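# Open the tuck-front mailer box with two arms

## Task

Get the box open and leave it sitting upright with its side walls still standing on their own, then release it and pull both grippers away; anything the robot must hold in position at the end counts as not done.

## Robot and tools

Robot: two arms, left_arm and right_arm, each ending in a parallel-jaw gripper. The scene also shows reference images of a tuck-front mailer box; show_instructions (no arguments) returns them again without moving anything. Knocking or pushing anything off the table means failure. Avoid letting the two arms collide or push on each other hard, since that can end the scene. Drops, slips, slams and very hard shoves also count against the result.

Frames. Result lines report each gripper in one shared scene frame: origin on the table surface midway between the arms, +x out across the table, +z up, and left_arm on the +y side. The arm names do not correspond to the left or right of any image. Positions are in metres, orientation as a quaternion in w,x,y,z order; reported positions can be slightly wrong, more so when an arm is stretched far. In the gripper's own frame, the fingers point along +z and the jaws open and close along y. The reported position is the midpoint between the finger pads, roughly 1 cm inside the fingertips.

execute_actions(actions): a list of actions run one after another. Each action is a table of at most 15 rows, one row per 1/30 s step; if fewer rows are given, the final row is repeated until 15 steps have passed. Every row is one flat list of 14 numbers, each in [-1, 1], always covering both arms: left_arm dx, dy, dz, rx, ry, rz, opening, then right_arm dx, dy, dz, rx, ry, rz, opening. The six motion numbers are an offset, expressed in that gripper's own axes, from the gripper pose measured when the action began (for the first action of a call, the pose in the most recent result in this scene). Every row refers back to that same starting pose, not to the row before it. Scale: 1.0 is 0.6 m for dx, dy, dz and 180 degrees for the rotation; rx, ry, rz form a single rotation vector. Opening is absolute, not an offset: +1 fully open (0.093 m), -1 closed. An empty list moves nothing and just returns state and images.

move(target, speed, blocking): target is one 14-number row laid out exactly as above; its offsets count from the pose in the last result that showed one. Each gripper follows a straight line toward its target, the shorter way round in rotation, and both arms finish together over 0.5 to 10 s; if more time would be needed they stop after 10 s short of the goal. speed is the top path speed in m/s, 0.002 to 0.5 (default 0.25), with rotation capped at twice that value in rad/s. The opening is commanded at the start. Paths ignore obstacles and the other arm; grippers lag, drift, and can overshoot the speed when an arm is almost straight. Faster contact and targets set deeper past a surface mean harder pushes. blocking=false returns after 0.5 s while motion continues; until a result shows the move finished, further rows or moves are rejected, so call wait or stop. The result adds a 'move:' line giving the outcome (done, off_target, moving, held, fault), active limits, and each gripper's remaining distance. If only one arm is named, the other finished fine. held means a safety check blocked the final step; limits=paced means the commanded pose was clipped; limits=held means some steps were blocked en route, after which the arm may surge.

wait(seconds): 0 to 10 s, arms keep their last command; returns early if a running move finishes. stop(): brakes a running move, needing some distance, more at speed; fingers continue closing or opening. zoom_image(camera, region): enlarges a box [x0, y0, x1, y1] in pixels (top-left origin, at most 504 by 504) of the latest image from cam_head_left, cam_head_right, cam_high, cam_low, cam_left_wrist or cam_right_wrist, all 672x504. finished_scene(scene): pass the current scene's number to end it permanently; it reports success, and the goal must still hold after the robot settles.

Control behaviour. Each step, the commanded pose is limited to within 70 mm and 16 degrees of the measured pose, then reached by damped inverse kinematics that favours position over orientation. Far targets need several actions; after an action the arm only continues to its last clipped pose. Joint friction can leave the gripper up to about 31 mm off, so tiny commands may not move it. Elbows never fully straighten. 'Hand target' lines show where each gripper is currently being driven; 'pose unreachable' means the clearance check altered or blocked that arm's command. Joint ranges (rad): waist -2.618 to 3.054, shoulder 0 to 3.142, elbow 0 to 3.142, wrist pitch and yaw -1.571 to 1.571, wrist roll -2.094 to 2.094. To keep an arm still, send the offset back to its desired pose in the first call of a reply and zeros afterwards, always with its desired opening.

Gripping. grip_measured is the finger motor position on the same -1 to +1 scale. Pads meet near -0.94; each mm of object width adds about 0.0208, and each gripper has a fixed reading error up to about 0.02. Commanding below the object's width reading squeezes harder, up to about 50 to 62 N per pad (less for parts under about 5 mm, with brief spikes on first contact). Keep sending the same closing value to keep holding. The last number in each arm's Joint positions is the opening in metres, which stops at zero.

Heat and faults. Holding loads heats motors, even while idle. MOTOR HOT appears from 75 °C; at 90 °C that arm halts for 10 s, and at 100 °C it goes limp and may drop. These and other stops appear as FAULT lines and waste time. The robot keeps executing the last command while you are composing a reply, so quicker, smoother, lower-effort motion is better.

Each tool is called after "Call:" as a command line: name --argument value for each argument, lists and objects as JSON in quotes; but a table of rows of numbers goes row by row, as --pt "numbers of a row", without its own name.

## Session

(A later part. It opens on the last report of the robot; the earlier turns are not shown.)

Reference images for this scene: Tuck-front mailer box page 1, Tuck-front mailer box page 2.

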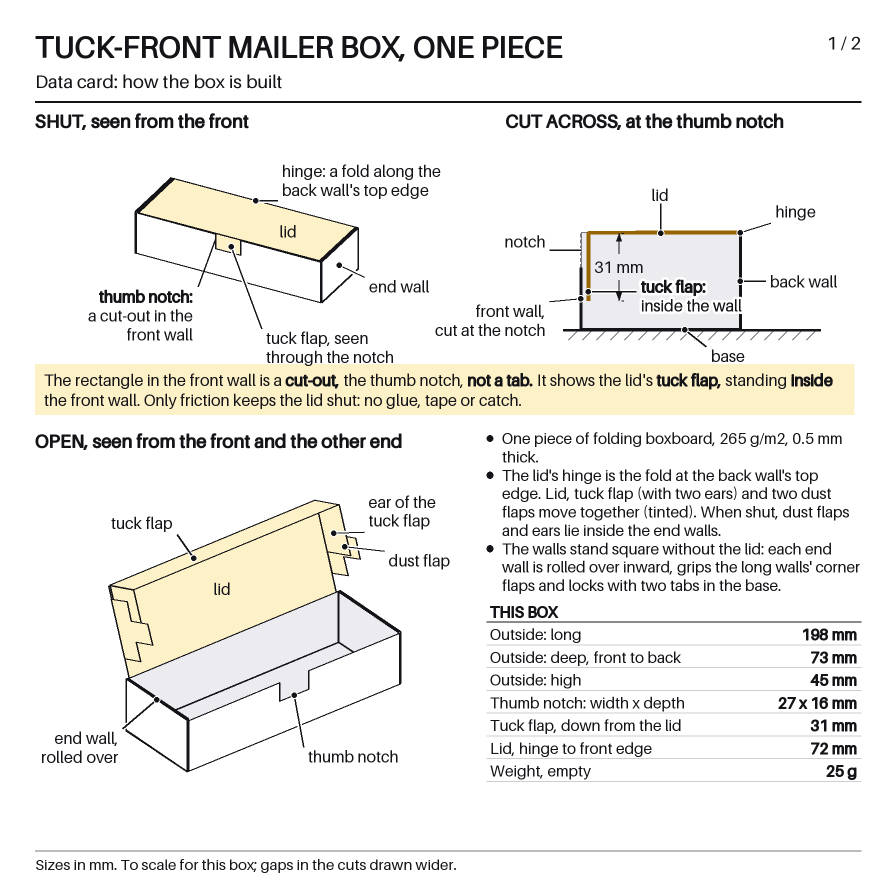

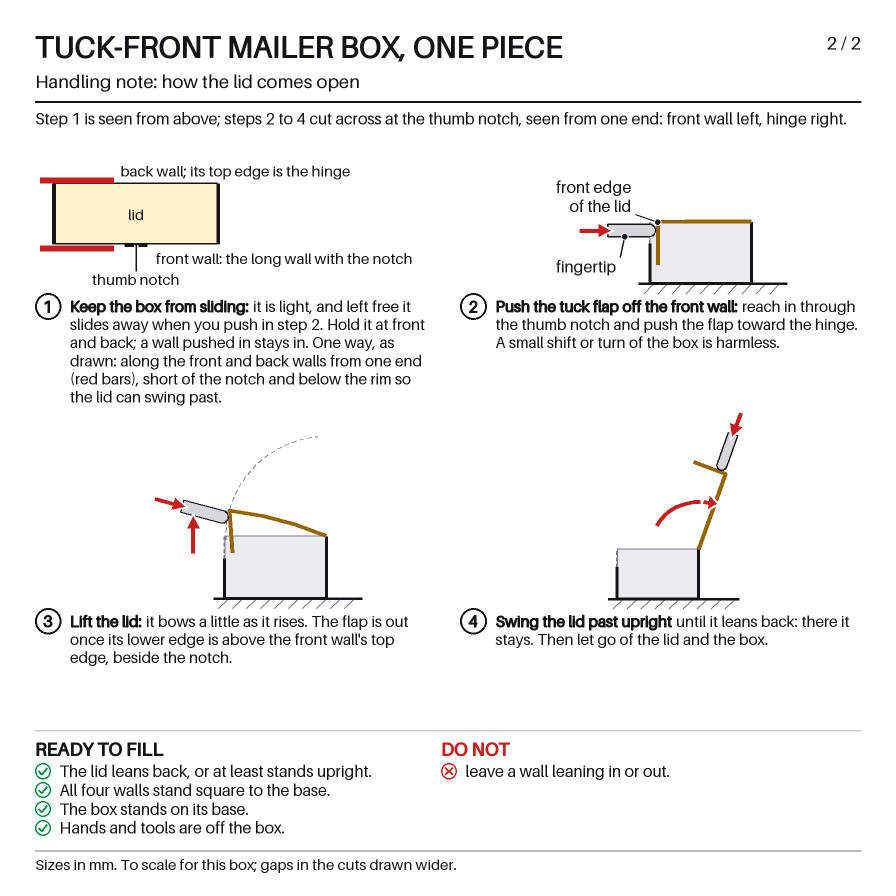

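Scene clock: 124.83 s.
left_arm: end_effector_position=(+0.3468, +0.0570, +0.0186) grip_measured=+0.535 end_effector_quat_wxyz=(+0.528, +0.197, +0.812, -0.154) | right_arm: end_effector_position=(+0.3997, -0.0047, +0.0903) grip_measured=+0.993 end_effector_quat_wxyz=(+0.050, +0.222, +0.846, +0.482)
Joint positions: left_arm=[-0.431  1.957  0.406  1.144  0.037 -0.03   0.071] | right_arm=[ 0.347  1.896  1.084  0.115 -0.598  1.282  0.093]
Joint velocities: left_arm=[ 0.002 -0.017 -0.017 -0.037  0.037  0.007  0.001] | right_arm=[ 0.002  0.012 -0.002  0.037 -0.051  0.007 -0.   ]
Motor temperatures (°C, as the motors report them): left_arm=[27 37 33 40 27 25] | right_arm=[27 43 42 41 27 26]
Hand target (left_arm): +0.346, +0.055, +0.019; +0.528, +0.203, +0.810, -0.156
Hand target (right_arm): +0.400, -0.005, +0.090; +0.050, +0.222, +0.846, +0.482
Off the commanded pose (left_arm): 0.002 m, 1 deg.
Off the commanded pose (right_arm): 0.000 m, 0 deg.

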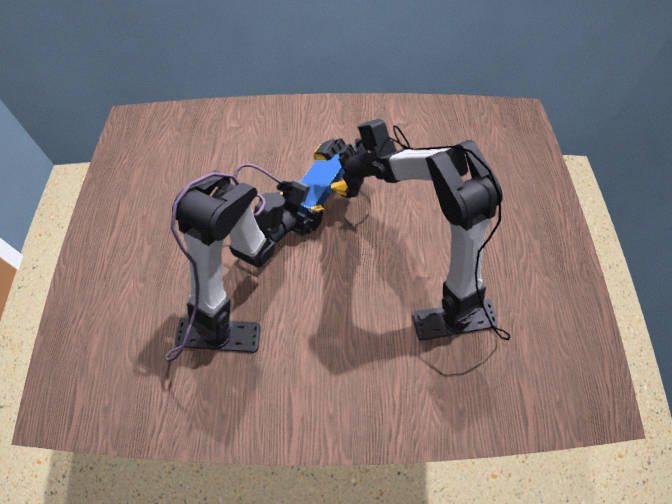

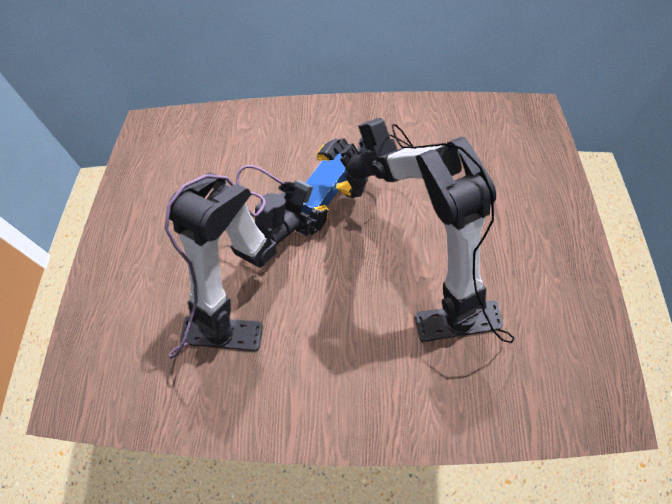

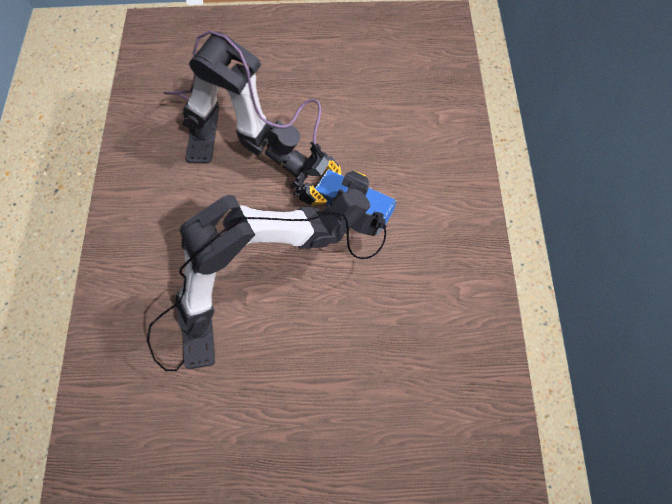

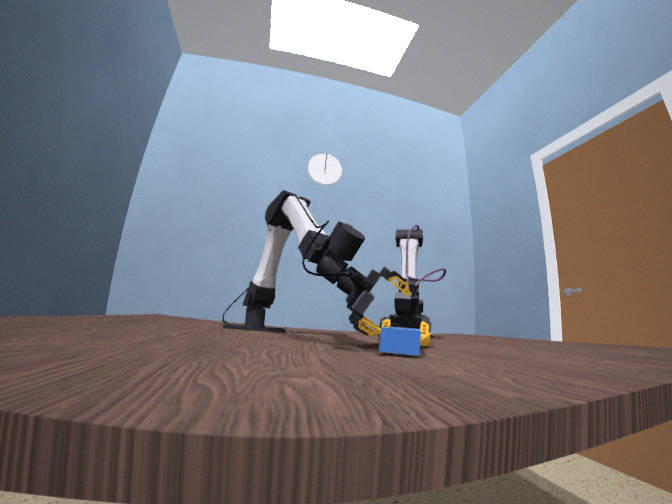

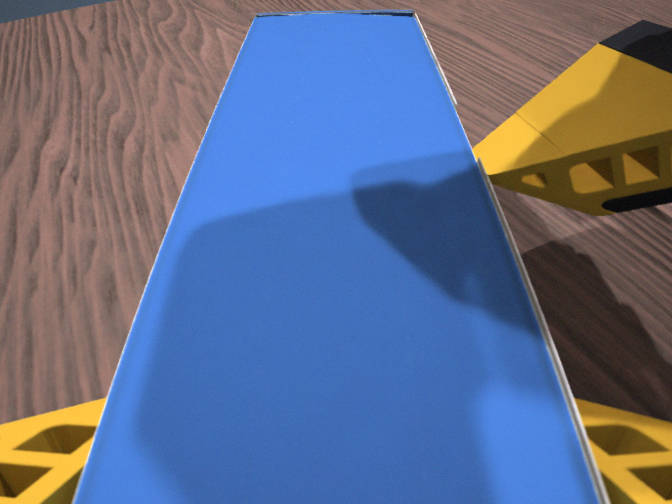

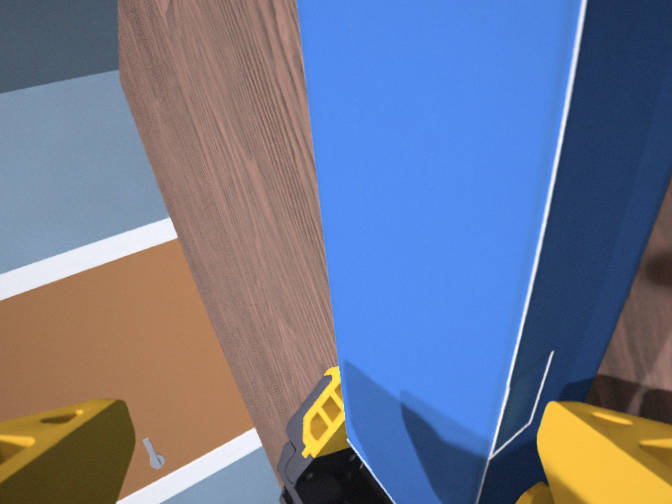

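Call:
execute_actions --actions '[[[0.012,0.03,0,-0.03,0.012,0,0.53,0,0,0,0,0,0,1]],[[0,0.02,0,-0.022,0,0,0.53,0,0,0,0,0,0,1]],[[0,0,0,0,0,0,0.53,-0.016,0,0,0,-0.016,0,1]],[[0,0,0,0,0,0,0.53,0,0,0,0,0,0,1]]]'

Scene clock: 128.73 s.
left_arm: end_effector_position=(+0.3554, +0.0772, +0.0164) grip_measured=+0.535 end_effector_quat_wxyz=(+0.537, +0.163, +0.822, -0.100) | right_arm: end_effector_position=(+0.4054, -0.0080, +0.0888) grip_measured=+0.993 end_effector_quat_wxyz=(+0.067, +0.230, +0.847, +0.474)
Joint positions: left_arm=[-0.431  1.957  0.406  1.133 -0.093 -0.03   0.071] | right_arm=[ 0.347  1.896  1.084  0.12  -0.558  1.282  0.093]
Joint velocities: left_arm=[ 0.002 -0.022  0.002  0.022 -0.022 -0.066 -0.001] | right_arm=[ 0.002  0.002  0.007  0.022 -0.037 -0.022 -0.   ]
Motor temperatures (°C, as the motors report them): left_arm=[27 36 33 41 27 25] | right_arm=[27 44 42 40 27 26]
Hand target (left_arm): +0.355, +0.077, +0.016; +0.537, +0.163, +0.822, -0.100
Hand target (right_arm): +0.405, -0.008, +0.089; +0.067, +0.230, +0.847, +0.474
Off the commanded pose (left_arm): 0.000 m, 0 deg.
Off the commanded pose (right_arm): 0.000 m, 0 deg.

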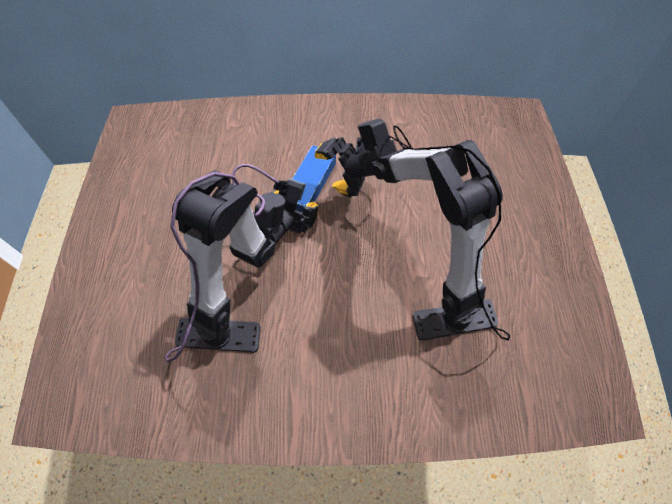

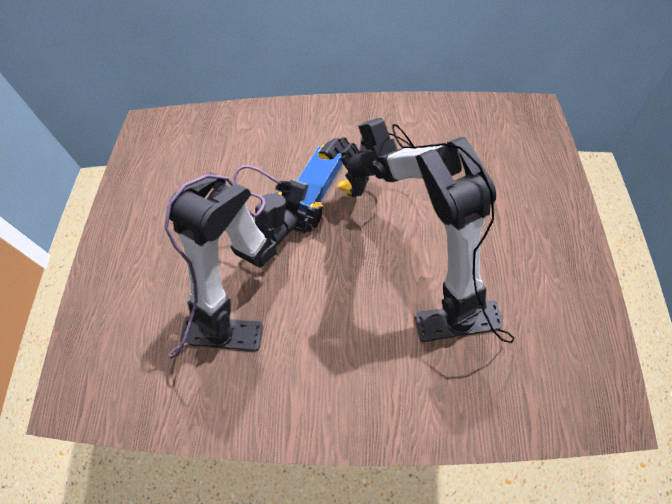

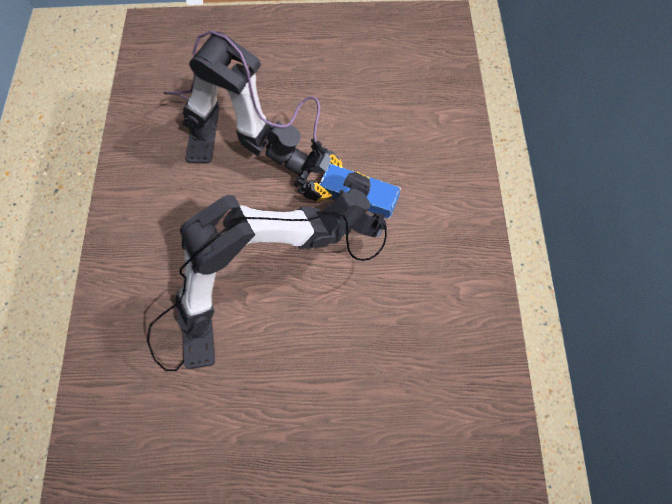

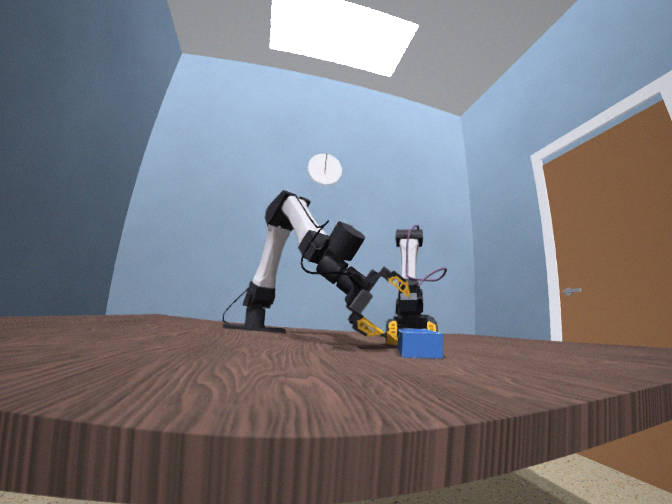

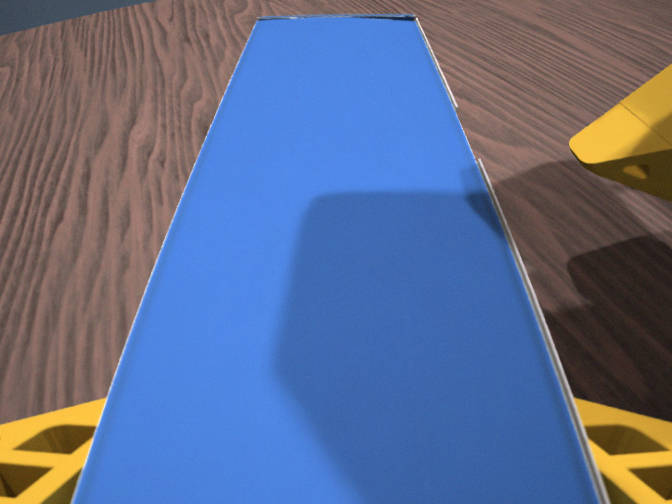

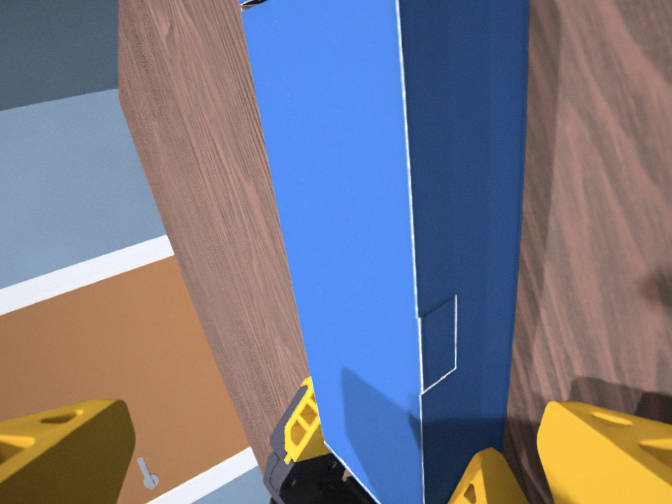

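Tip is a bit lower now; close slightly to compensate.

Call:
execute_actions --actions '[[[0,-0.02,0,0.022,0,0.003,0.53,0,0,0,0,0,0,0.88]],[[0,-0.02,0,0.022,0,0.003,0.53,0,0,0,0,0,0,0.88]],[[0,-0.02,0,0.022,0,0.003,0.53,0,0,0,0,0,0,0.88]],[[0,-0.02,0,0.022,0,0.003,0.53,0,0,0,0,0,0,0.88]]]'

Scene clock: 133.10 s.
left_arm: end_effector_position=(+0.3437, +0.0532, +0.0172) grip_measured=+0.535 end_effector_quat_wxyz=(+0.523, +0.208, +0.811, -0.163) | right_arm: end_effector_position=(+0.4038, -0.0091, +0.0864) grip_measured=+0.883 end_effector_quat_wxyz=(+0.063, +0.233, +0.849, +0.470)
Joint positions: left_arm=[-0.431  1.957  0.406  1.137  0.066 -0.023  0.071] | right_arm=[ 0.347  1.896  1.084  0.106 -0.557  1.282  0.088]
Joint velocities: left_arm=[-0.002  0.002  0.012 -0.007  0.051 -0.022 -0.001] | right_arm=[ 0.012 -0.002 -0.002 -0.022  0.022 -0.007 -0.001]
Motor temperatures (°C, as the motors report them): left_arm=[27 36 33 41 27 25] | right_arm=[27 45 42 40 27 26]
Hand target (left_arm): +0.339, +0.045, +0.017; +0.517, +0.226, +0.805, -0.183
Hand target (right_arm): +0.405, -0.008, +0.088; +0.066, +0.231, +0.848, +0.473
Off the commanded pose (left_arm): 0.010 m, 3 deg.
Off the commanded pose (right_arm): 0.002 m, 1 deg.

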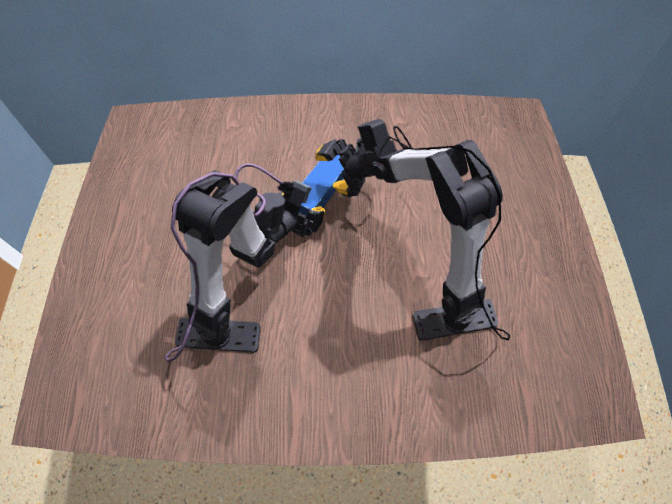

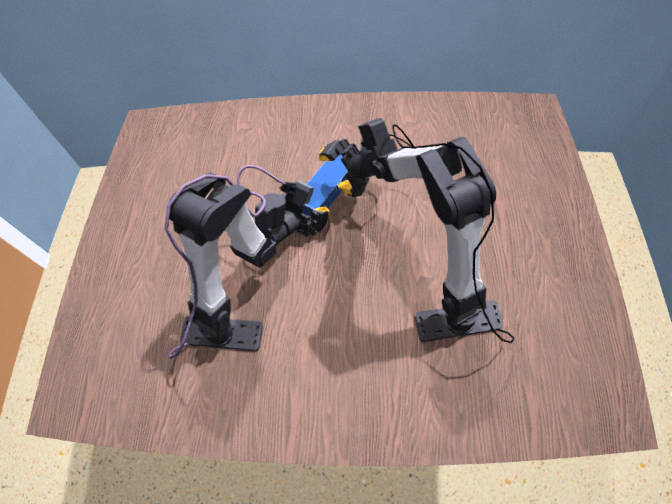

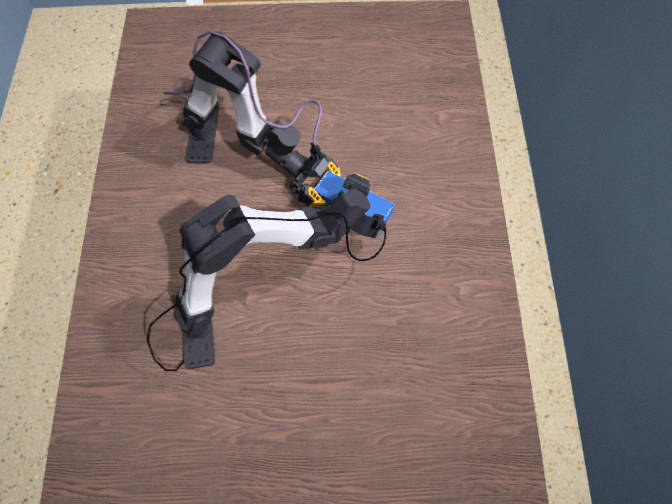

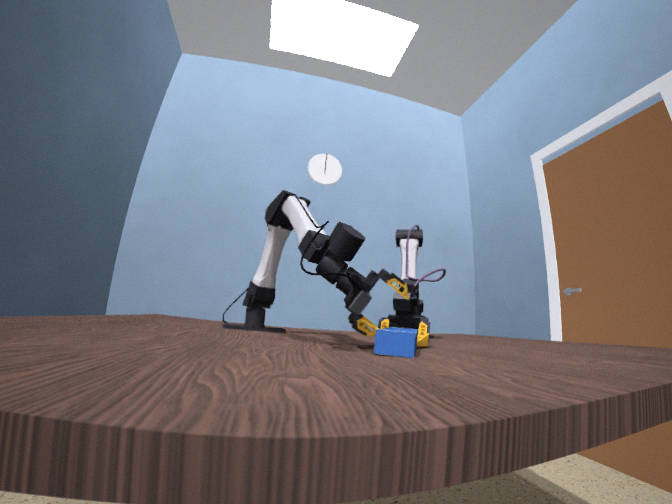

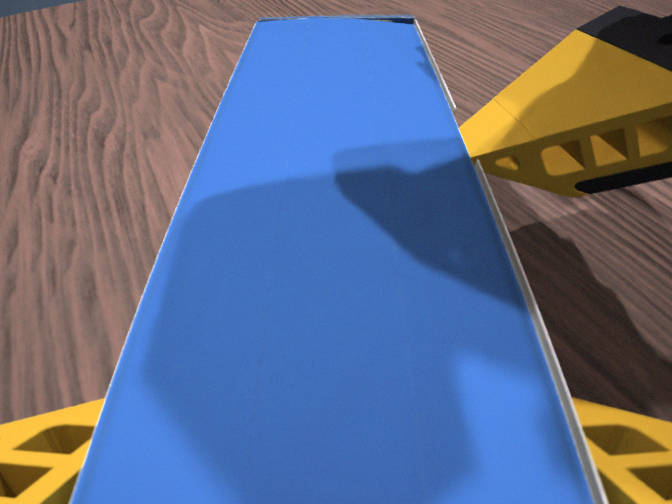

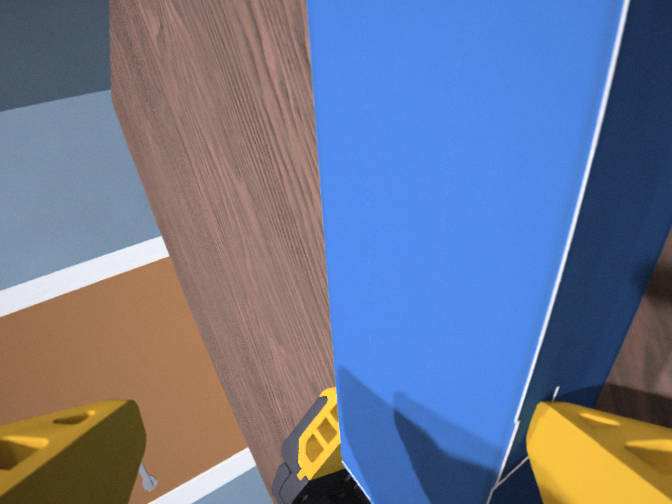

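Call:
execute_actions --actions '[[[0,0.015,0,-0.016,0,0,0.53,0,0.012,0,-0.012,0,-0.004,0.88]],[[0,0,0,0,0,0,0.53,0,0.012,0,-0.012,0,-0.004,0.76]],[[0,-0.022,0,0.024,0.004,0.003,0.53,0,0.012,0,-0.012,0,-0.004,0.76]],[[0,-0.022,0,0.024,0.004,0.003,0.53,0,0.012,0,-0.012,0,-0.004,0.76]],[[0,-0.022,0,0.024,0.004,0.003,0.53,0,0.012,0,-0.012,0,-0.004,0.68]],[[0,-0.022,0,0.024,0.004,0.003,0.53,0,0.012,0,-0.012,0,-0.004,0.6]],[[0,-0.022,0,0.024,0.004,0.003,0.53,0,0.012,0,-0.012,0,-0.004,0.52]]]'

Scene clock: 140.17 s.
left_arm: end_effector_position=(+0.3184, +0.0210, +0.0191) grip_measured=+0.535 end_effector_quat_wxyz=(+0.494, +0.286, +0.782, -0.249) | right_arm: end_effector_position=(+0.4247, +0.0075, +0.1318) grip_measured=+0.523 end_effector_quat_wxyz=(+0.122, +0.183, +0.807, +0.548)
Joint positions: left_arm=[-0.431  1.957  0.406  1.132  0.31   0.018  0.071] | right_arm=[ 0.347  1.896  1.084  0.349 -0.592  1.303  0.07 ]
Joint velocities: left_arm=[ 0.007 -0.002  0.007 -0.022  0.007 -0.007  0.   ] | right_arm=[-0.002 -0.002  0.002  0.022  0.007 -0.022 -0.001]
Motor temperatures (°C, as the motors report them): left_arm=[27 36 33 41 27 25] | right_arm=[27 46 42 40 27 26]
Hand target (left_arm): +0.317, +0.018, +0.020; +0.488, +0.292, +0.783, -0.254
Hand target (right_arm): +0.423, +0.008, +0.132; +0.120, +0.183, +0.805, +0.551
Off the commanded pose (left_arm): 0.003 m, 1 deg.
Off the commanded pose (right_arm): 0.001 m, 1 deg.

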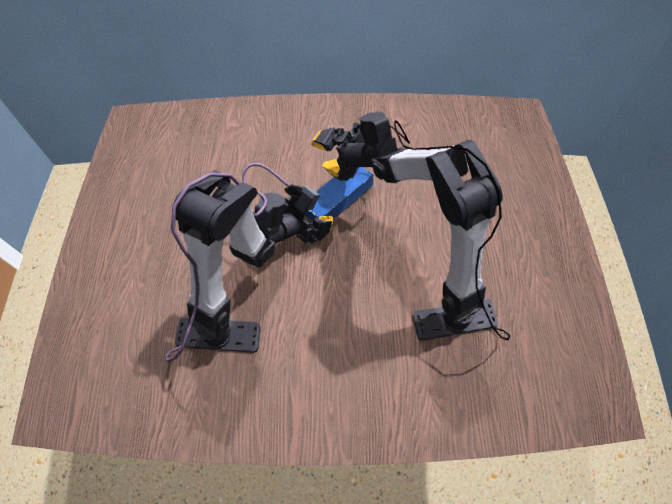

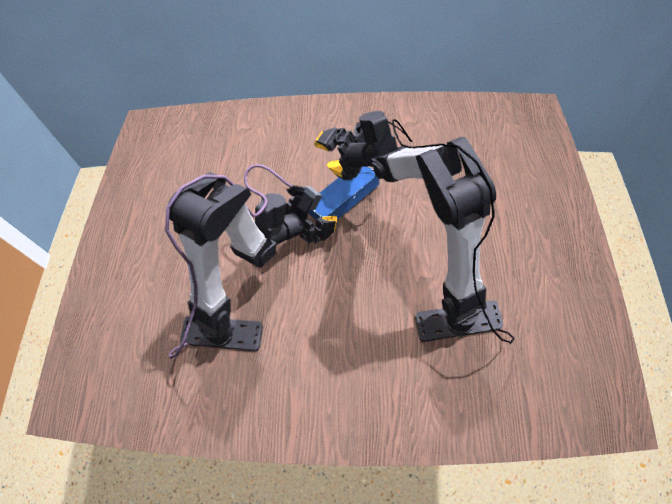

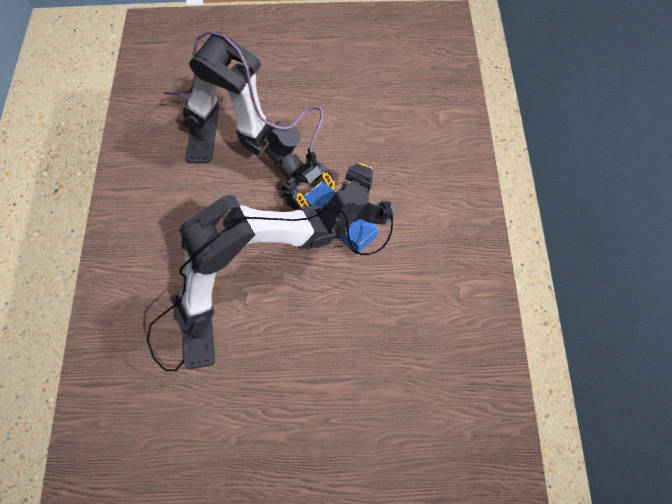

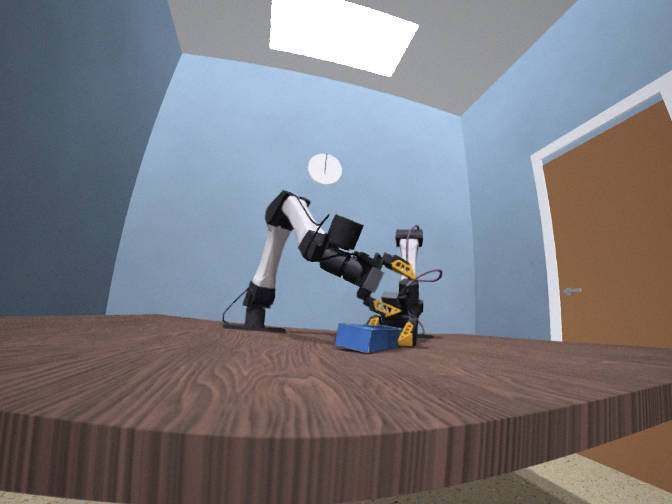

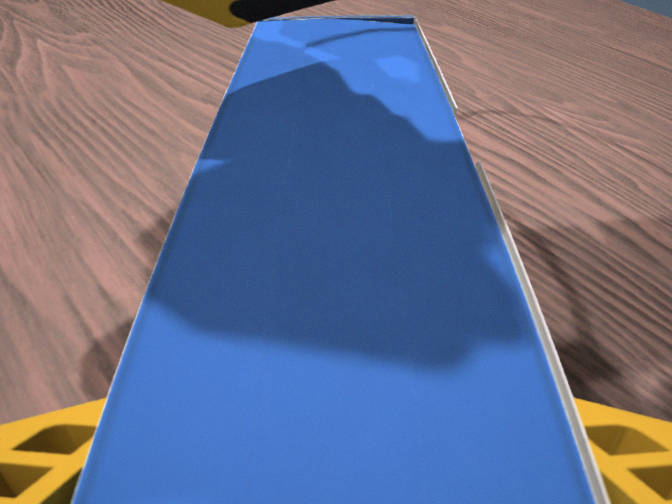

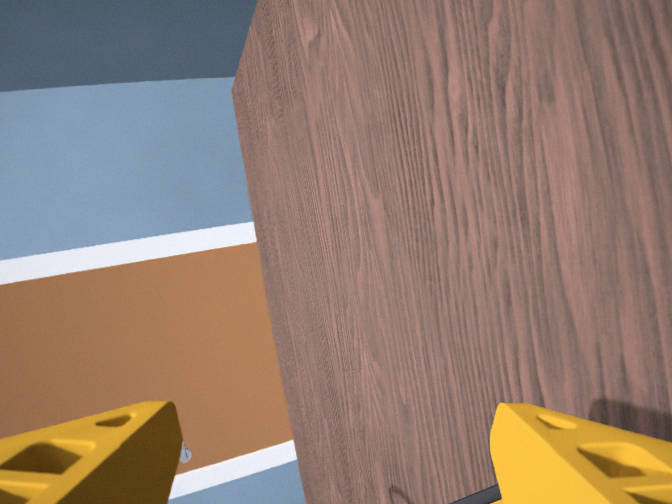

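Call:
execute_actions --actions '[[[0,0.026,0,-0.028,0,-0.004,0.53,0,0,0,0,0,0,0.52]],[[0,0.026,0,-0.028,0,-0.004,0.53,0,0,0,0,0,0,0.52]],[[0,0.026,0,-0.028,0,-0.004,0.53,0,0,0,0,0,0,0.52]],[[0,0.026,0,-0.028,0,-0.004,0.53,0,0,0,0,0,0,0.52]],[[0,0.026,0,-0.028,0,-0.004,0.53,0,0,0,0,0,0,0.52]],[[0,0.026,0,-0.028,0,-0.004,0.53,0,0,0,0,0,0,0.52]],[[0,0.026,0,-0.028,0,-0.004,0.53,0,0,0,0,0,0,0.52]]]'

Call:
execute_actions --actions '[[[0,0,0,0,0,0,0.53,-0.003,-0.016,0,0.016,-0.003,0.005,0.52]],[[0,0,0,0,0,0,0.53,-0.003,-0.016,0,0.016,-0.003,0.005,0.52]],[[0,0,0,0,0,0,0.53,-0.003,-0.016,0,0.016,-0.003,0.005,0.52]]]'

Scene clock: 147.87 s.
left_arm: end_effector_position=(+0.3625, +0.0953, +0.0189) grip_measured=+0.535 end_effector_quat_wxyz=(+0.550, +0.139, +0.822, -0.048) | right_arm: end_effector_position=(+0.4247, +0.0076, +0.1320) grip_measured=+0.523 end_effector_quat_wxyz=(+0.122, +0.183, +0.807, +0.548)
Joint positions: left_arm=[-0.431  1.957  0.406  1.139 -0.209 -0.01   0.071] | right_arm=[ 0.347  1.896  1.084  0.35  -0.592  1.303  0.07 ]
Joint velocities: left_arm=[-0.012  0.017  0.007  0.022 -0.066  0.037 -0.001] | right_arm=[-0.002  0.012  0.017  0.051  0.037 -0.022  0.001]
Motor temperatures (°C, as the motors report them): left_arm=[27 36 33 41 27 25] | right_arm=[27 47 42 41 27 26]
Hand target (left_arm): +0.364, +0.098, +0.019; +0.550, +0.132, +0.823, -0.044
Hand target (right_arm): +0.425, +0.008, +0.132; +0.122, +0.183, +0.807, +0.548
Off the commanded pose (left_arm): 0.004 m, 1 deg.
Off the commanded pose (right_arm): 0.000 m, 0 deg.

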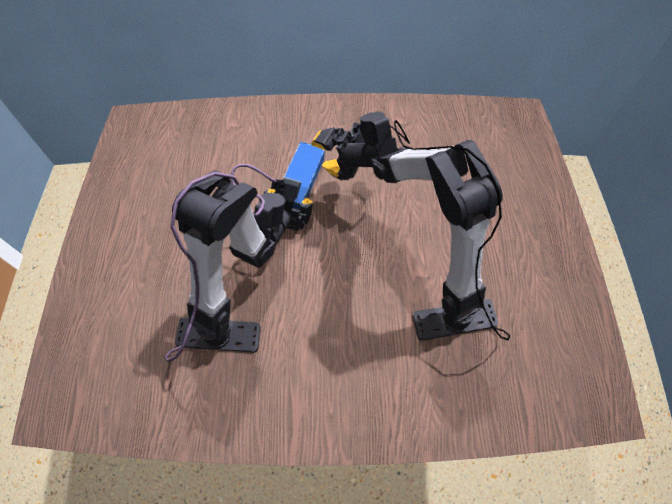

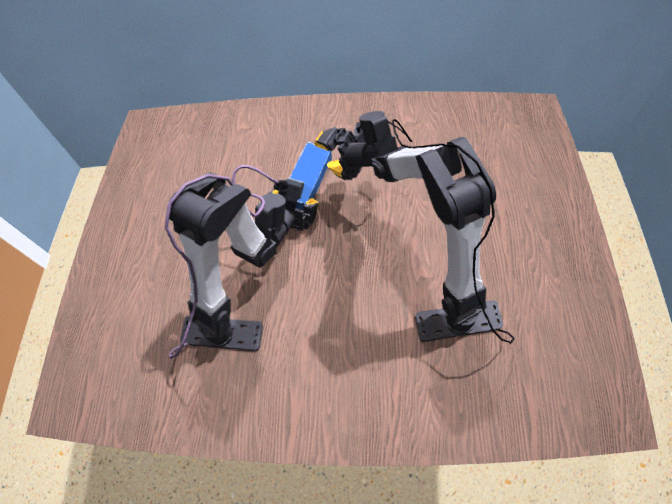

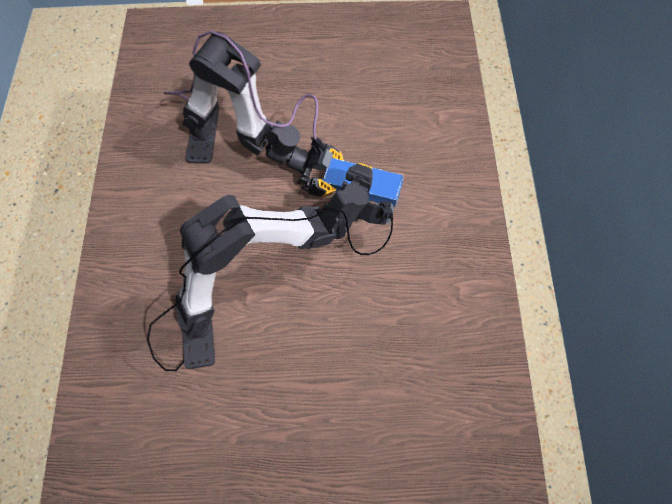

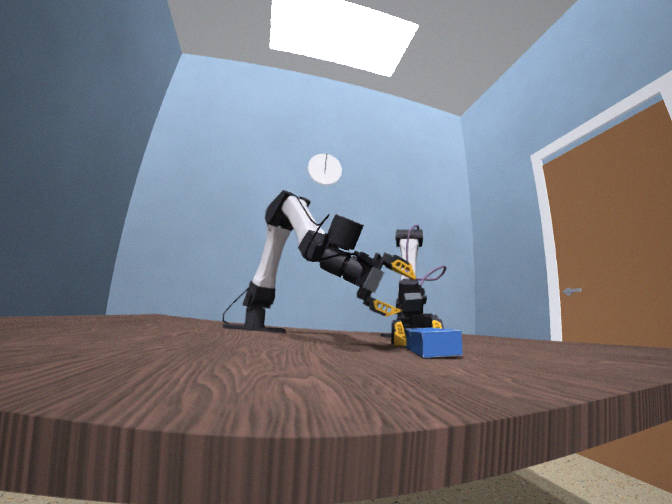

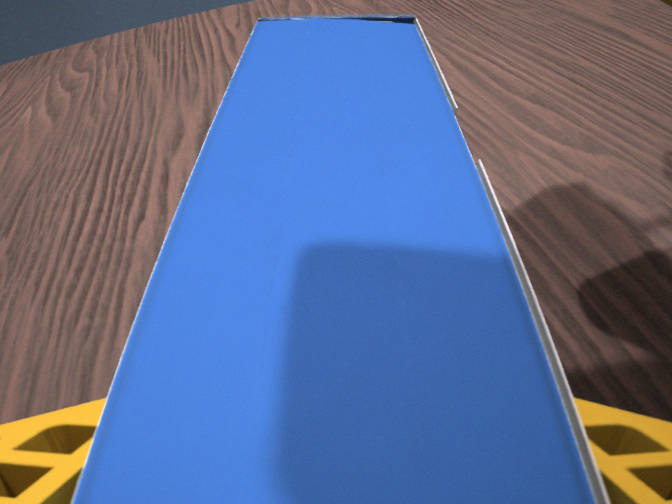

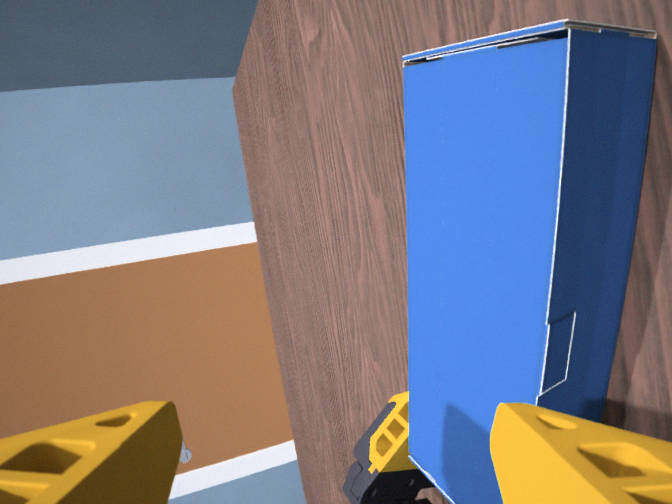

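Scene clock: 149.37 s.
left_arm: end_effector_position=(+0.3625, +0.0953, +0.0189) grip_measured=+0.535 end_effector_quat_wxyz=(+0.550, +0.139, +0.822, -0.048) | right_arm: end_effector_position=(+0.4139, -0.0062, +0.0973) grip_measured=+0.523 end_effector_quat_wxyz=(+0.087, +0.229, +0.838, +0.487)
Joint positions: left_arm=[-0.431  1.957  0.406  1.139 -0.209 -0.01   0.071] | right_arm=[ 0.347  1.896  1.084  0.175 -0.542  1.295  0.07 ]
Joint velocities: left_arm=[ 0.012  0.002 -0.007  0.037  0.022 -0.037 -0.   ] | right_arm=[ 0.017 -0.017  0.012  0.051 -0.022 -0.051 -0.001]
Motor temperatures (°C, as the motors report them): left_arm=[27 36 33 41 27 25] | right_arm=[27 48 42 41 27 26]
Hand target (left_arm): +0.363, +0.095, +0.019; +0.550, +0.139, +0.822, -0.048
Hand target (right_arm): +0.417, -0.006, +0.100; +0.094, +0.225, +0.839, +0.487
Off the commanded pose (left_arm): 0.000 m, 0 deg.
Off the commanded pose (right_arm): 0.004 m, 1 deg.

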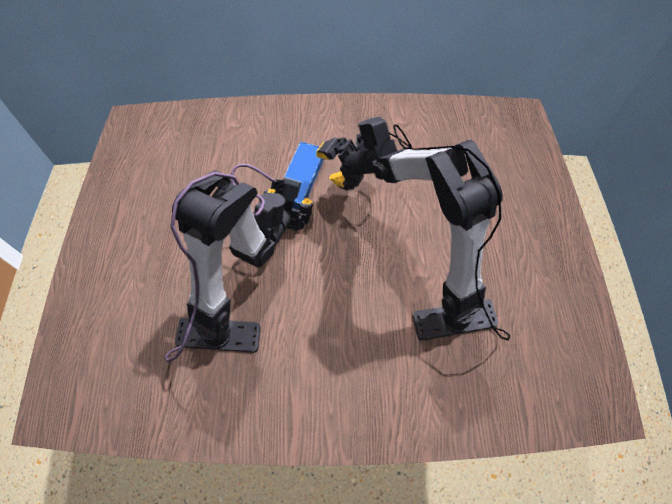

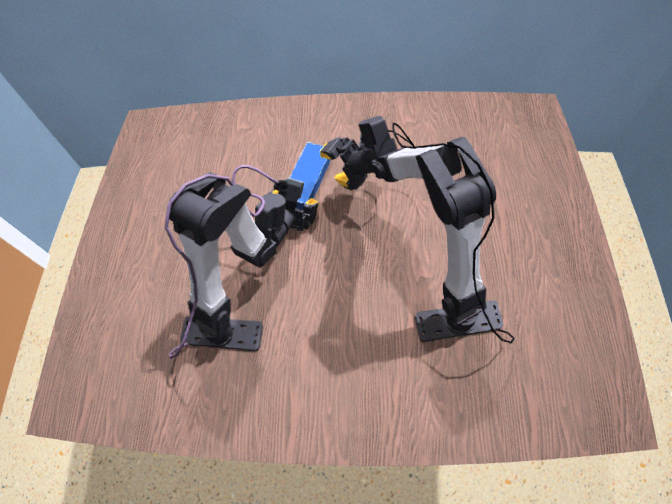

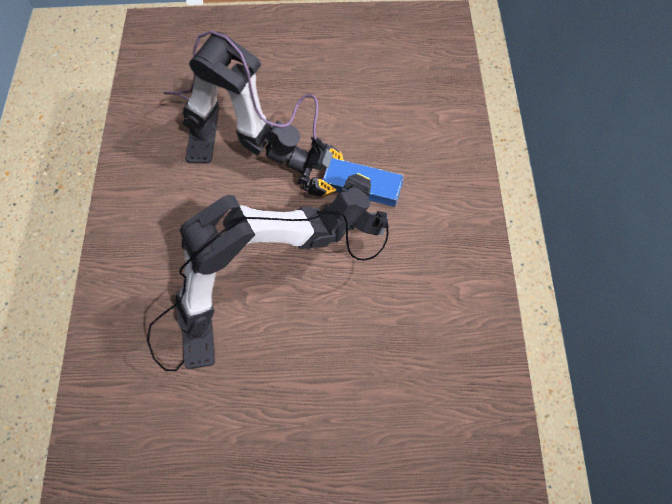

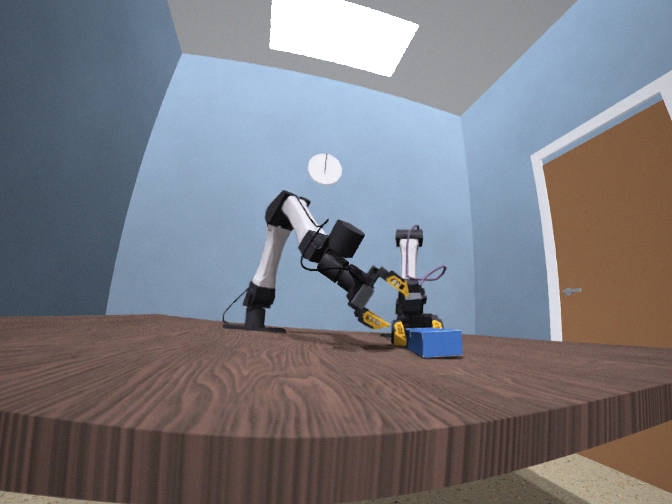

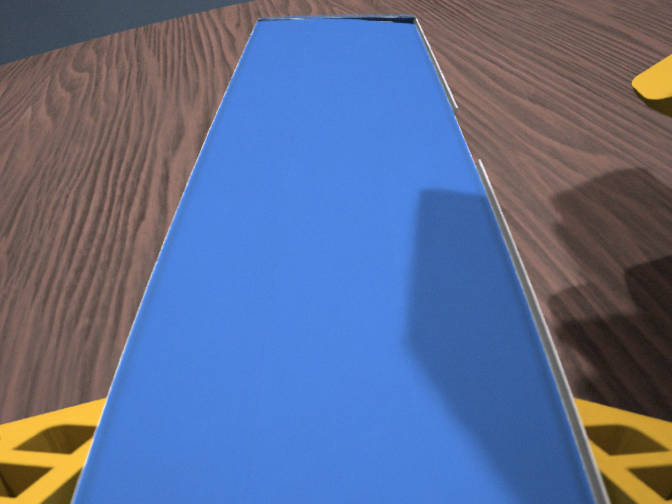

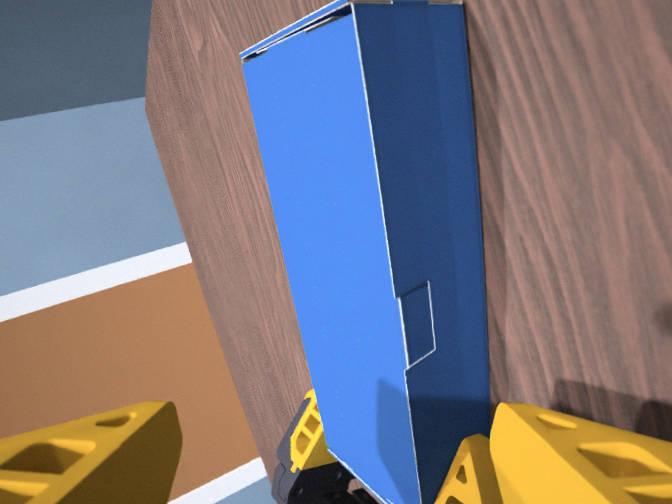

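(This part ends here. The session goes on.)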